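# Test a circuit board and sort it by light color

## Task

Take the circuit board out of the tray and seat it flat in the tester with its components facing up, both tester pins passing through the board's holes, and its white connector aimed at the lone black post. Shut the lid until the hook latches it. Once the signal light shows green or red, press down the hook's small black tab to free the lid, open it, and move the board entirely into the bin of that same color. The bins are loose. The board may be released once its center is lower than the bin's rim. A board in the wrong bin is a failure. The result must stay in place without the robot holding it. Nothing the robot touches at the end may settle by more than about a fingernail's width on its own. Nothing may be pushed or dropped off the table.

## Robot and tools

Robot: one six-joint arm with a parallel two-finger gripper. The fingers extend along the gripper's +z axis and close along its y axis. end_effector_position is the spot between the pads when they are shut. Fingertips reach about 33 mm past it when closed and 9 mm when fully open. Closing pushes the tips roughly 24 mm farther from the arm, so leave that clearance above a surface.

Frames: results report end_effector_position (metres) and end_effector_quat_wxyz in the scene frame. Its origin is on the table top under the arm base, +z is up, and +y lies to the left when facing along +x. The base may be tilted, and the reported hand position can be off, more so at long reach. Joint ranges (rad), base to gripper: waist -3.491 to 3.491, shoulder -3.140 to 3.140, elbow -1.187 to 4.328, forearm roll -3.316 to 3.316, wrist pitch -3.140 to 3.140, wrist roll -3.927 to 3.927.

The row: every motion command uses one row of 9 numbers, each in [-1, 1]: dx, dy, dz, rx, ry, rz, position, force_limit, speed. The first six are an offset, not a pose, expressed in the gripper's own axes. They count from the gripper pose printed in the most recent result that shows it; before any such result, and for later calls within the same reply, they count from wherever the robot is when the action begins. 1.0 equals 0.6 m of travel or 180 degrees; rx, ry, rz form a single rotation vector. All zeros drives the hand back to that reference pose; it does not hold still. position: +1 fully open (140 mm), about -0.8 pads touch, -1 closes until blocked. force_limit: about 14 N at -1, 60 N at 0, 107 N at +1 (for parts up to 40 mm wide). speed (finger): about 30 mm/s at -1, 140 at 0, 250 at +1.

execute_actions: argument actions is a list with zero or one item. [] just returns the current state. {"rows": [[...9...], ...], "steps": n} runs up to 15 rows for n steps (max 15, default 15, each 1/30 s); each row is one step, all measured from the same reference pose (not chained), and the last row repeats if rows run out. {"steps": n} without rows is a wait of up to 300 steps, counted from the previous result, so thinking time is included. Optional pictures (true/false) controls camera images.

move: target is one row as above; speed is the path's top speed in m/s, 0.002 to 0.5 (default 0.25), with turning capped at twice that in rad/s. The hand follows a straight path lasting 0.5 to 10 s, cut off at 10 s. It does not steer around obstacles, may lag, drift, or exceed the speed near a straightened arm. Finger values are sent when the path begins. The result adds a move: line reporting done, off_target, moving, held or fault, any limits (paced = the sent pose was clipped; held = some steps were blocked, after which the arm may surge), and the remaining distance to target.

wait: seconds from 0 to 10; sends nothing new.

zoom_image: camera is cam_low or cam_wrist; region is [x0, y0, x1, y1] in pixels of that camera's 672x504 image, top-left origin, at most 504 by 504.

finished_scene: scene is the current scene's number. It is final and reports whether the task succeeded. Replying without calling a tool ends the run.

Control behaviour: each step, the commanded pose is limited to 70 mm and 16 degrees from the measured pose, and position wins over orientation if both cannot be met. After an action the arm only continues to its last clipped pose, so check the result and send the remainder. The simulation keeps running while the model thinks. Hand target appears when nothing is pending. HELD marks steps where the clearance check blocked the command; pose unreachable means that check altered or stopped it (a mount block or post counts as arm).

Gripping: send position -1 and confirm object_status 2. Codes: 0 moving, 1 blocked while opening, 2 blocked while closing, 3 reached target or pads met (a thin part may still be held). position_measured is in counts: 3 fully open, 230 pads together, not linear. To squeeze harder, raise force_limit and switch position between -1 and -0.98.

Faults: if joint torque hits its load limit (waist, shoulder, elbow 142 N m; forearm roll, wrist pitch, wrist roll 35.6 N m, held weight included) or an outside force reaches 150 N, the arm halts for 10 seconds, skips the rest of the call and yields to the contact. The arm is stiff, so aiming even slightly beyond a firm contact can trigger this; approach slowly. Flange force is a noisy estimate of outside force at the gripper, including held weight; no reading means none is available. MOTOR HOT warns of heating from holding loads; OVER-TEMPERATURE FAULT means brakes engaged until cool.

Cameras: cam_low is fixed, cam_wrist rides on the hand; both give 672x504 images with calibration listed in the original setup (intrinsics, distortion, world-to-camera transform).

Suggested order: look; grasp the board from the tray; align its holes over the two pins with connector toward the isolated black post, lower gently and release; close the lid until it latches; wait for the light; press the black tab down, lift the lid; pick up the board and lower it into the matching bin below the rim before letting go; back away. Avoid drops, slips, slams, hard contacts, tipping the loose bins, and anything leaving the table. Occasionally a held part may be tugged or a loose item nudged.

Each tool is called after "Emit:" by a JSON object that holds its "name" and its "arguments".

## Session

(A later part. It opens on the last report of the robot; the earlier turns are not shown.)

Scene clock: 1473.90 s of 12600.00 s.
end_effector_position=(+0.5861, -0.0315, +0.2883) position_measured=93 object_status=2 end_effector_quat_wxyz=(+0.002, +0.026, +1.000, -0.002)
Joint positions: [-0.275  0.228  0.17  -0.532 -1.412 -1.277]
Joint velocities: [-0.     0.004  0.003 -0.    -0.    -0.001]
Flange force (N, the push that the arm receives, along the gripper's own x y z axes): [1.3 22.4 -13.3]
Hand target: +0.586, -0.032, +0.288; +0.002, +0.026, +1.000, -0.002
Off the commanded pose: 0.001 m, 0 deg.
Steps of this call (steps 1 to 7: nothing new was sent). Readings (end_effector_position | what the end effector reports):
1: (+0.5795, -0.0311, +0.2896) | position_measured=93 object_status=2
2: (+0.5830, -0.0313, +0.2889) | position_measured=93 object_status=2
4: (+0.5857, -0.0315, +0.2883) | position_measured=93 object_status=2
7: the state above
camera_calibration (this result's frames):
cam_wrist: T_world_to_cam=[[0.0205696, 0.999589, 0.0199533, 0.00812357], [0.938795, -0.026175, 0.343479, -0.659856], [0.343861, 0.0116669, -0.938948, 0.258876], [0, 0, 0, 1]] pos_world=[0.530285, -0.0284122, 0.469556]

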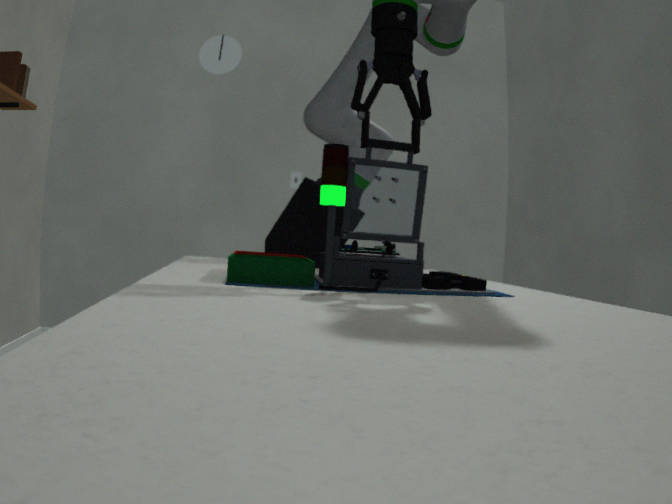

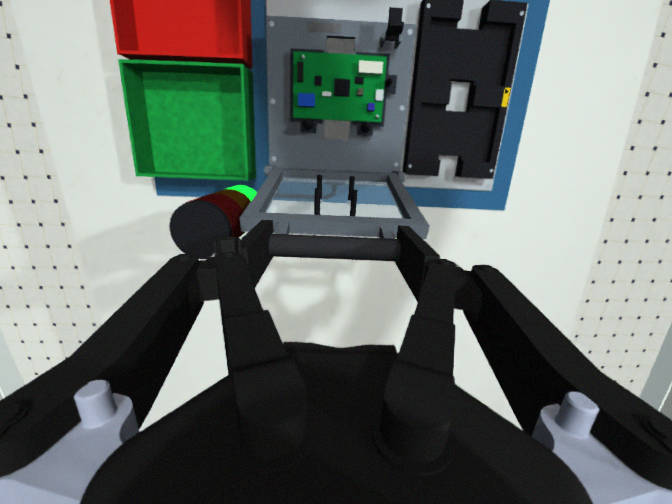

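Emit:
{"name": "execute_actions", "arguments": {"actions": [{"rows": [[-0.0008,0.0003,-0.0002,0,0,0,-1,-0.9,-0.7],[-0.0025,0.0006,0,0,0,0,-1,-0.9,-0.7],[-0.0045,0.0008,0.0004,0,0,0,-1,-0.9,-0.7],[-0.0064,0.0008,0.0009,0,0,0,-1,-0.9,-0.7],[-0.0077,0.0008,0.0012,0,0,0,-1,-0.9,-0.7],[-0.0083,0.0008,0.0013,0,0,0,-1,-0.9,-0.7],[-0.0083,0.0008,0.0013,0,0,0,-1,-0.9,-0.7],[-0.0083,0.0008,0.0013,0,0,0,-1,-0.9,-0.7],[-0.0083,0.0008,0.0013,0,0,0,0.55,-0.9,-0.2]], "steps": 14}], "pictures": false}}

Emit:
{"name": "move", "arguments": {"target": [0.1863, 0.0017, 0.004, 0, 0, 0.1944, 0.55, -0.9, -0.2], "speed": 0.5}}

Emit:
{"name": "move", "arguments": {"target": [0.04085, -0.02893, 0.25, 0, 0, 0.3056, 0.26, -0.2, 0], "speed": 0.5}}

Scene clock: 1594.37 s of 12600.00 s.
end_effector_position=(+0.5911, -0.0315, +0.2876) position_measured=63 object_status=0 end_effector_quat_wxyz=(+0.002, +0.026, +1.000, -0.002)
Joint positions: [-0.272  0.239  0.183 -0.531 -1.413 -1.282]
Joint velocities: [-0.002 -0.    -0.002 -0.009  0.     0.   ]
Flange force (N, the push that the arm receives, along the gripper's own x y z axes): [-6.4 -5.8 -4.2]
Hand target: +0.591, -0.031, +0.287; +0.002, +0.026, +1.000, -0.002
Off the commanded pose: 0.000 m, 0 deg.
Steps of this call (steps 1 to 90: nothing new was sent; then 117.00 s passed at rest; steps 91 to 104: all 14 steps of this action). Readings (end_effector_position | what the end effector reports):
91: (+0.5862, -0.0315, +0.2883) | position_measured=93 object_status=2
92: (+0.5865, -0.0315, +0.2883) | position_measured=93 object_status=2
94: (+0.5878, -0.0314, +0.2881) | position_measured=93 object_status=2
98: (+0.5906, -0.0314, +0.2875) | position_measured=93 object_status=2
104: the state above

Scene clock: 1595.73 s of 12600.00 s.
end_effector_position=(+0.4795, -0.0246, +0.2848) position_measured=59 object_status=3 end_effector_quat_wxyz=(+0.003, +0.325, +0.946, -0.001)
Joint positions: [-0.314  0.01  -0.132 -0.542 -1.36  -1.811]
Joint velocities: [ 0.001 -0.001 -0.001 -0.     0.    -0.002]
Flange force (N, the push that the arm receives, along the gripper's own x y z axes): [0.7 -2.1 -2.4]
Hand target: +0.479, -0.024, +0.285; +0.003, +0.325, +0.946, -0.001
Off the commanded pose: 0.000 m, 0 deg.
move: done
camera_calibration (this result's frames):
cam_wrist: T_world_to_cam=[[0.589991, 0.807083, 0.0229753, -0.275161], [0.752997, -0.560278, 0.345085, -0.482904], [0.291385, -0.186297, -0.93829, 0.312257], [0, 0, 0, 1]] pos_world=[0.434981, 0.00968961, 0.465952]

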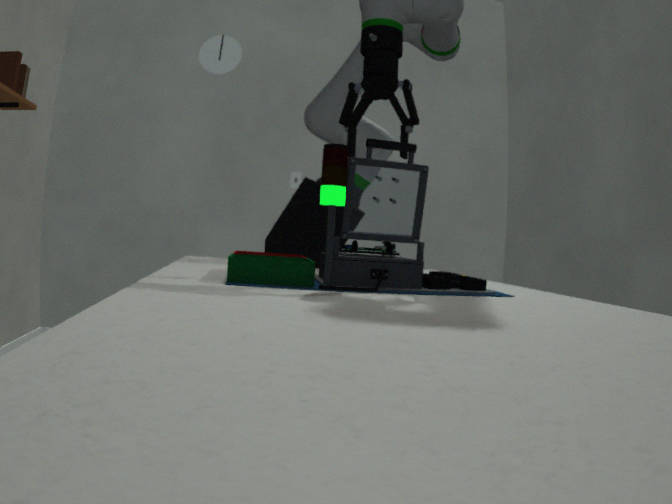

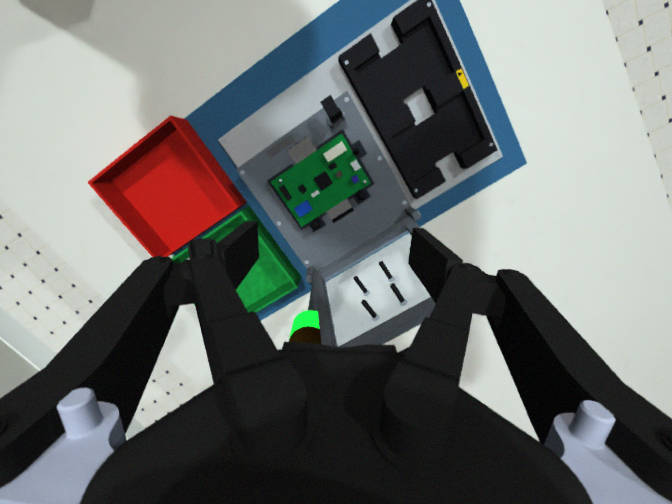

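Scene clock: 1597.20 s of 12600.00 s.
end_effector_position=(+0.4501, -0.0233, +0.1345) position_measured=96 object_status=3 end_effector_quat_wxyz=(+0.003, +0.725, +0.689, +0.000)
Joint positions: [-0.152  0.105 -0.363 -0.612 -1.003 -2.719]
Joint velocities: [ 0.001 -0.001 -0.     0.003  0.002 -0.004]
Flange force (N, the push that the arm receives, along the gripper's own x y z axes): [-4.8 5.2 -0.9]
Hand target: +0.450, -0.023, +0.135; +0.003, +0.725, +0.689, +0.000
Off the commanded pose: 0.001 m, 0 deg.
move: done
camera_calibration (this result's frames):
cam_wrist: T_world_to_cam=[[0.999411, -0.0196052, 0.0281729, -0.459644], [-0.0280918, -0.938841, 0.343202, -0.0652004], [0.0197214, -0.343791, -0.938839, 0.29879], [0, 0, 0, 1]] pos_world=[0.451649, 0.0324971, 0.315842]

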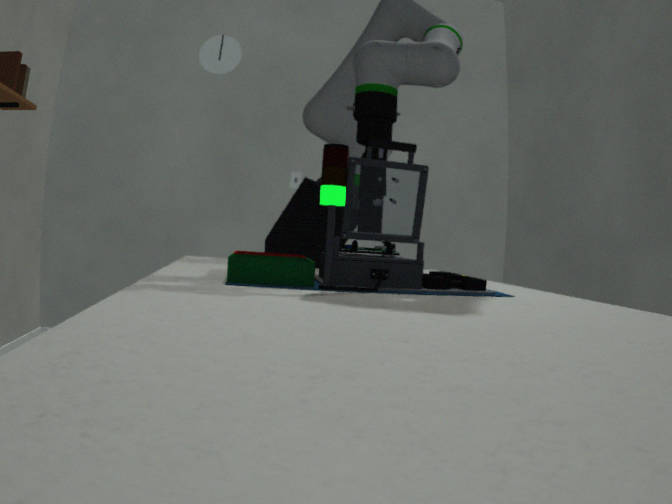

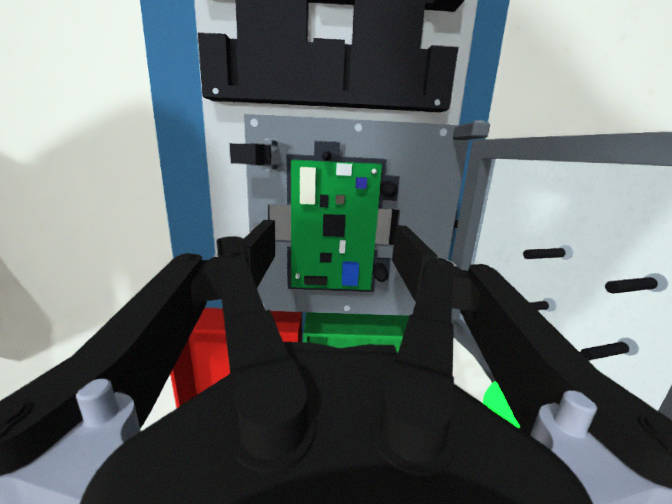

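Emit:
{"name": "move", "arguments": {"target": [0.00055, -0.00127, 0.0622, 0.00153, 0.00102, 0, 0.26, -0.2, 0], "speed": 0.08}}

Emit:
{"name": "execute_actions", "arguments": {"actions": [{"rows": [[0,0,0,0,0,0,-1,-0.2,-0.6]], "steps": 15}], "pictures": false}}

Emit:
{"name": "move", "arguments": {"target": [0, 0, -0.0547, 0, 0, 0, -1, -0.2, -0.6], "speed": 0.045}}

Emit:
{"name": "move", "arguments": {"target": [-0.335, 0.0667, 0.03, 0, 0, 0, -1, -0.2, -0.6], "speed": 0.3}}

Scene clock: 1633.93 s of 12600.00 s.
end_effector_position=(+0.4495, -0.0229, +0.0972) position_measured=96 object_status=3 end_effector_quat_wxyz=(-0.000, +0.725, +0.689, -0.000)
Joint positions: [-0.115  0.169 -0.375 -0.643 -0.929 -2.697]
Joint velocities: [ 0.001  0.001 -0.002 -0.002  0.001  0.001]
Flange force (N, the push that the arm receives, along the gripper's own x y z axes): [-4.0 4.7 2.4]
Hand target: +0.450, -0.023, +0.097; -0.000, +0.725, +0.689, -0.000
Off the commanded pose: 0.000 m, 0 deg.
After step 90, 32.97 s passed at rest.
move: done
camera_calibration (this result's frames):
cam_wrist: T_world_to_cam=[[0.999534, -0.0195353, 0.0234376, -0.457537], [-0.0263451, -0.940061, 0.339987, -0.0525798], [0.015391, -0.340447, -0.940138, 0.266035], [0, 0, 0, 1]] pos_world=[0.451844, 0.0322045, 0.27871]

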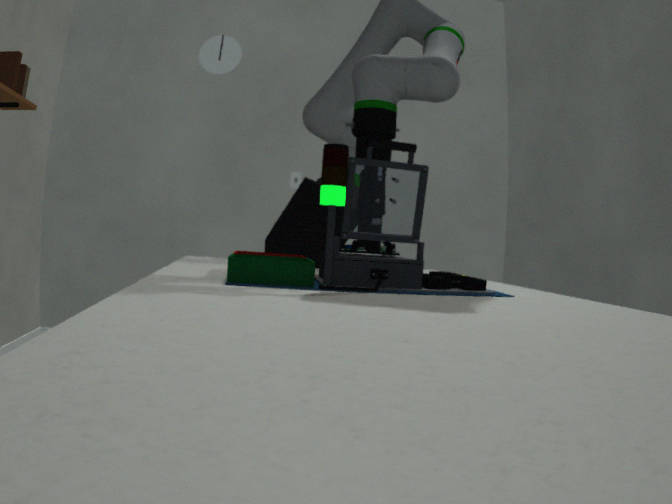

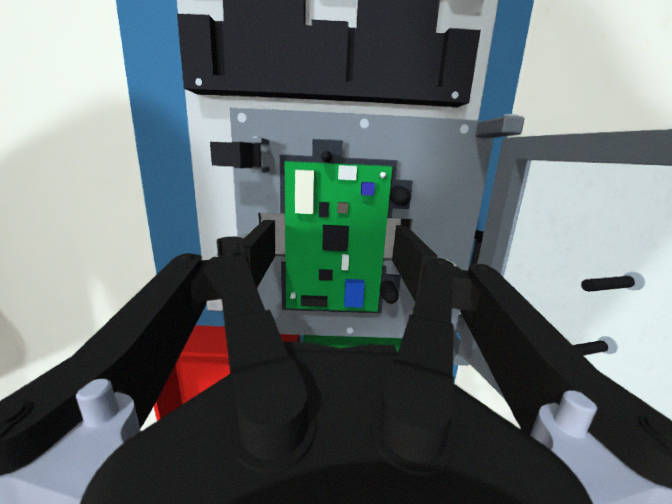

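Scene clock: 1634.43 s of 12600.00 s.
end_effector_position=(+0.4495, -0.0229, +0.0972) position_measured=125 object_status=2 end_effector_quat_wxyz=(-0.000, +0.725, +0.689, -0.000)
Joint positions: [-0.115  0.169 -0.375 -0.643 -0.928 -2.697]
Joint velocities: [-0.001 -0.     0.    -0.001 -0.    -0.   ]
Flange force (N, the push that the arm receives, along the gripper's own x y z axes): [0.3 2.6 -21.2]
Hand target: +0.449, -0.023, +0.097; -0.000, +0.725, +0.689, -0.000
Off the commanded pose: 0.000 m, 0 deg.
Steps of this call (steps 1 to 15: all 15 steps of this action). Readings (end_effector_position | what the end effector reports):
1: (+0.4495, -0.0229, +0.0972) | position_measured=96 object_status=0
2: (+0.4495, -0.0229, +0.0972) | position_measured=99 object_status=0
4: (+0.4495, -0.0229, +0.0972) | position_measured=107 object_status=0
8: (+0.4495, -0.0229, +0.0972) | position_measured=122 object_status=0
15: the state above

Scene clock: 1635.70 s of 12600.00 s.
end_effector_position=(+0.4495, -0.0230, +0.1300) position_measured=125 object_status=2 end_effector_quat_wxyz=(-0.000, +0.725, +0.689, -0.000)
Joint positions: [-0.15   0.115 -0.362 -0.616 -1.    -2.714]
Joint velocities: [-0.    -0.001  0.001  0.    -0.001 -0.   ]
Flange force (N, the push that the arm receives, along the gripper's own x y z axes): [-1.3 2.4 -0.3]
Hand target: +0.450, -0.023, +0.130; -0.000, +0.725, +0.689, -0.000
Off the commanded pose: 0.000 m, 0 deg.
move: done
camera_calibration (this result's frames):
cam_wrist: T_world_to_cam=[[0.99953, -0.0197246, 0.0234511, -0.458336], [-0.0265296, -0.940014, 0.340102, -0.0637684], [0.015336, -0.340564, -0.940096, 0.296848], [0, 0, 0, 1]] pos_world=[0.451876, 0.0321121, 0.311502]

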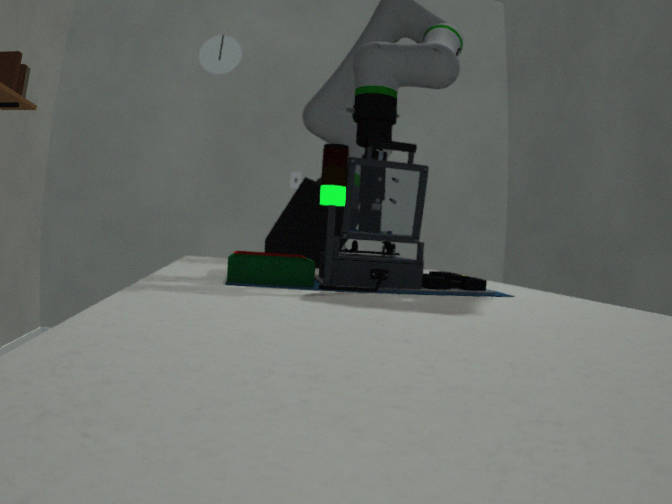

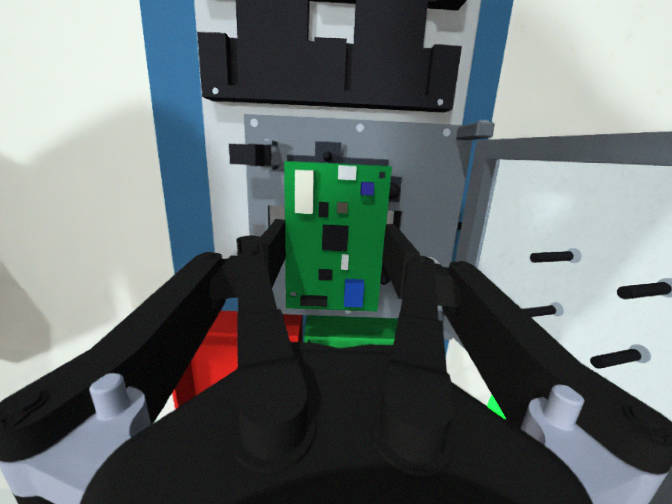

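Scene clock: 1636.90 s of 12600.00 s.
end_effector_position=(+0.4784, -0.2259, +0.1115) position_measured=125 object_status=2 end_effector_quat_wxyz=(-0.000, +0.725, +0.689, -0.001)
Joint positions: [-0.478  0.558 -0.042 -0.625 -1.067 -2.366]
Joint velocities: [ 0.001  0.002  0.002 -0.002 -0.     0.   ]
Flange force (N, the push that the arm receives, along the gripper's own x y z axes): [-5.1 1.9 2.2]
Hand target: +0.478, -0.226, +0.111; -0.000, +0.725, +0.689, -0.001
Off the commanded pose: 0.001 m, 0 deg.
move: done
camera_calibration (this result's frames):
cam_wrist: T_world_to_cam=[[0.999557, -0.0197596, 0.0222487, -0.4907], [-0.0261564, -0.939943, 0.340329, -0.247569], [0.0141878, -0.34076, -0.940043, 0.210436], [0, 0, 0, 1]] pos_world=[0.481021, -0.170689, 0.292992]

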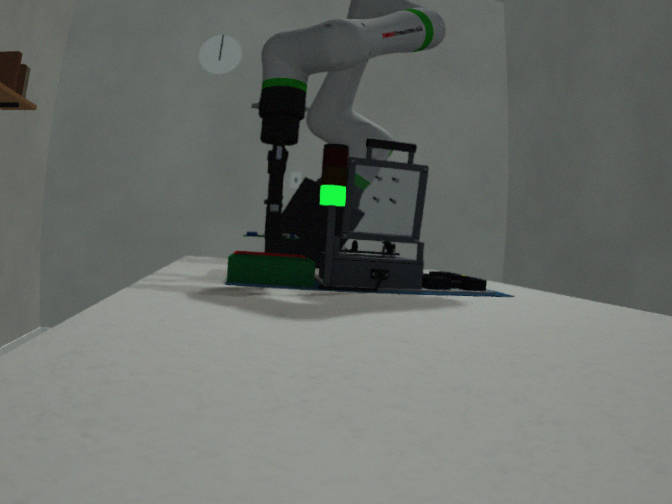

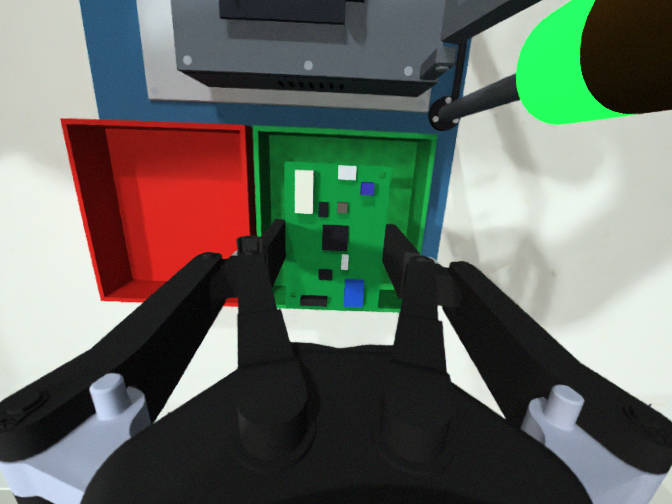

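Emit:
{"name": "move", "arguments": {"target": [0, 0.0067, 0.1008, 0, 0, 0, -1, -0.2, -0.6], "speed": 0.12}}

Emit:
{"name": "execute_actions", "arguments": {"actions": [{"rows": [[0,0,0,0,0,0,0.22,-0.2,-0.3]], "steps": 8}], "pictures": false}}

Emit:
{"name": "move", "arguments": {"target": [0, 0, -0.1, 0, 0, 0, 0.22, -0.2, -0.3], "speed": 0.2}}

Scene clock: 1650.23 s of 12600.00 s.
end_effector_position=(+0.4824, -0.2259, +0.0510) position_measured=125 object_status=2 end_effector_quat_wxyz=(-0.000, +0.725, +0.689, -0.001)
Joint positions: [-0.423  0.647 -0.042 -0.67  -0.969 -2.343]
Joint velocities: [-0.001  0.001  0.001 -0.001  0.001  0.   ]
Flange force (N, the push that the arm receives, along the gripper's own x y z axes): [-3.5 3.3 1.3]
Hand target: +0.482, -0.226, +0.051; -0.000, +0.725, +0.689, -0.001
Off the commanded pose: 0.000 m, 0 deg.
After step 90, 9.47 s passed at rest.
move: done
camera_calibration (this result's frames):
cam_wrist: T_world_to_cam=[[0.99956, -0.0195145, 0.0223371, -0.493282], [-0.0259544, -0.939988, 0.340219, -0.227038], [0.0143574, -0.340649, -0.940081, 0.153467], [0, 0, 0, 1]] pos_world=[0.484969, -0.170761, 0.232533]

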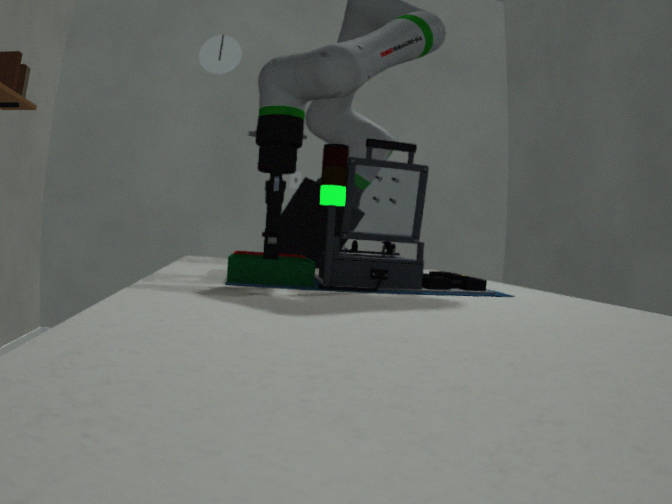

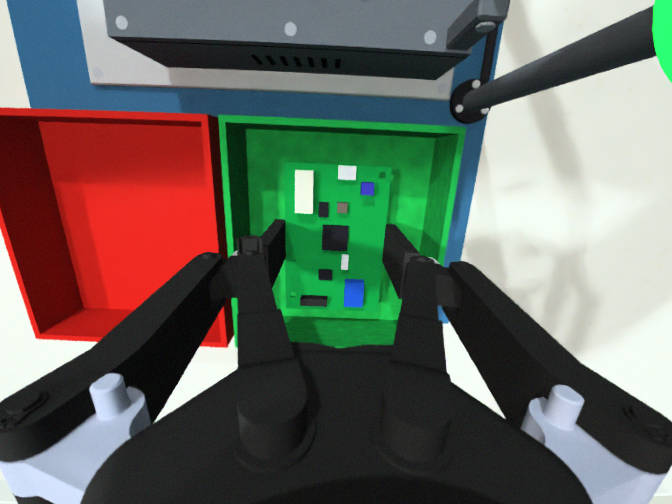

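Scene clock: 1650.50 s of 12600.00 s.
end_effector_position=(+0.4824, -0.2259, +0.0510) position_measured=101 object_status=0 end_effector_quat_wxyz=(-0.000, +0.725, +0.689, -0.001)
Joint positions: [-0.423  0.647 -0.042 -0.67  -0.969 -2.343]
Joint velocities: [ 0.     0.    -0.001 -0.001  0.     0.   ]
Flange force (N, the push that the arm receives, along the gripper's own x y z axes): [-4.7 2.9 0.5]
Hand target: +0.482, -0.226, +0.051; -0.000, +0.725, +0.689, -0.001
Off the commanded pose: 0.000 m, 0 deg.
Steps of this call (steps 1 to 8: all 8 steps of this action). Readings (end_effector_position | what the end effector reports):
1: (+0.4824, -0.2259, +0.0510) | position_measured=125 object_status=0
2: (+0.4824, -0.2259, +0.0510) | position_measured=125 object_status=0
4: (+0.4824, -0.2259, +0.0510) | position_measured=110 object_status=0
8: the state above

Scene clock: 1651.50 s of 12600.00 s.
end_effector_position=(+0.4824, -0.2261, +0.1110) position_measured=101 object_status=3 end_effector_quat_wxyz=(-0.000, +0.725, +0.689, -0.001)
Joint positions: [-0.474  0.563 -0.032 -0.625 -1.069 -2.372]
Joint velocities: [-0.    -0.001  0.004  0.002 -0.002 -0.   ]
Flange force (N, the push that the arm receives, along the gripper's own x y z axes): [-4.2 3.5 1.8]
Hand target: +0.482, -0.226, +0.111; -0.000, +0.725, +0.689, -0.001
Off the commanded pose: 0.000 m, 0 deg.
move: done
camera_calibration (this result's frames):
cam_wrist: T_world_to_cam=[[0.999557, -0.0197906, 0.0222316, -0.494692], [-0.0261794, -0.939949, 0.340311, -0.247463], [0.0141616, -0.340742, -0.94005, 0.209833], [0, 0, 0, 1]] pos_world=[0.485022, -0.170894, 0.292465]

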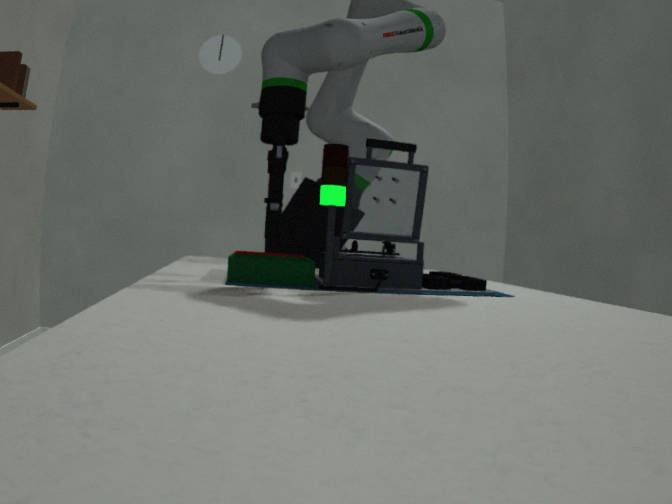

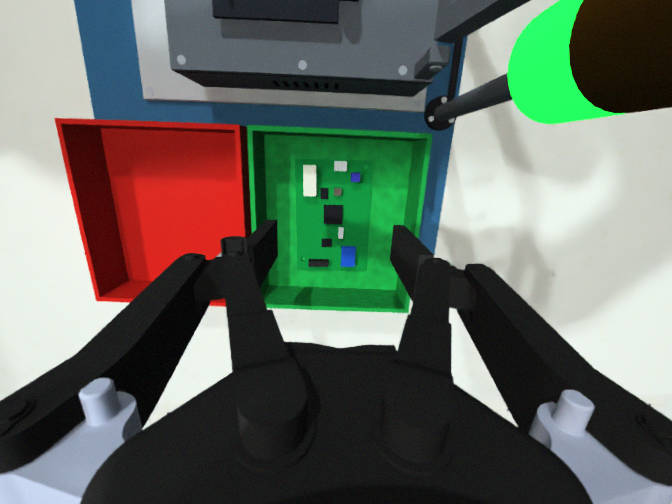

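The board lies flat inside the green bin and the gripper is clear.

Emit:
{"name": "finished_scene", "arguments": {"scene": 1}}

The scene is finished: the task was done.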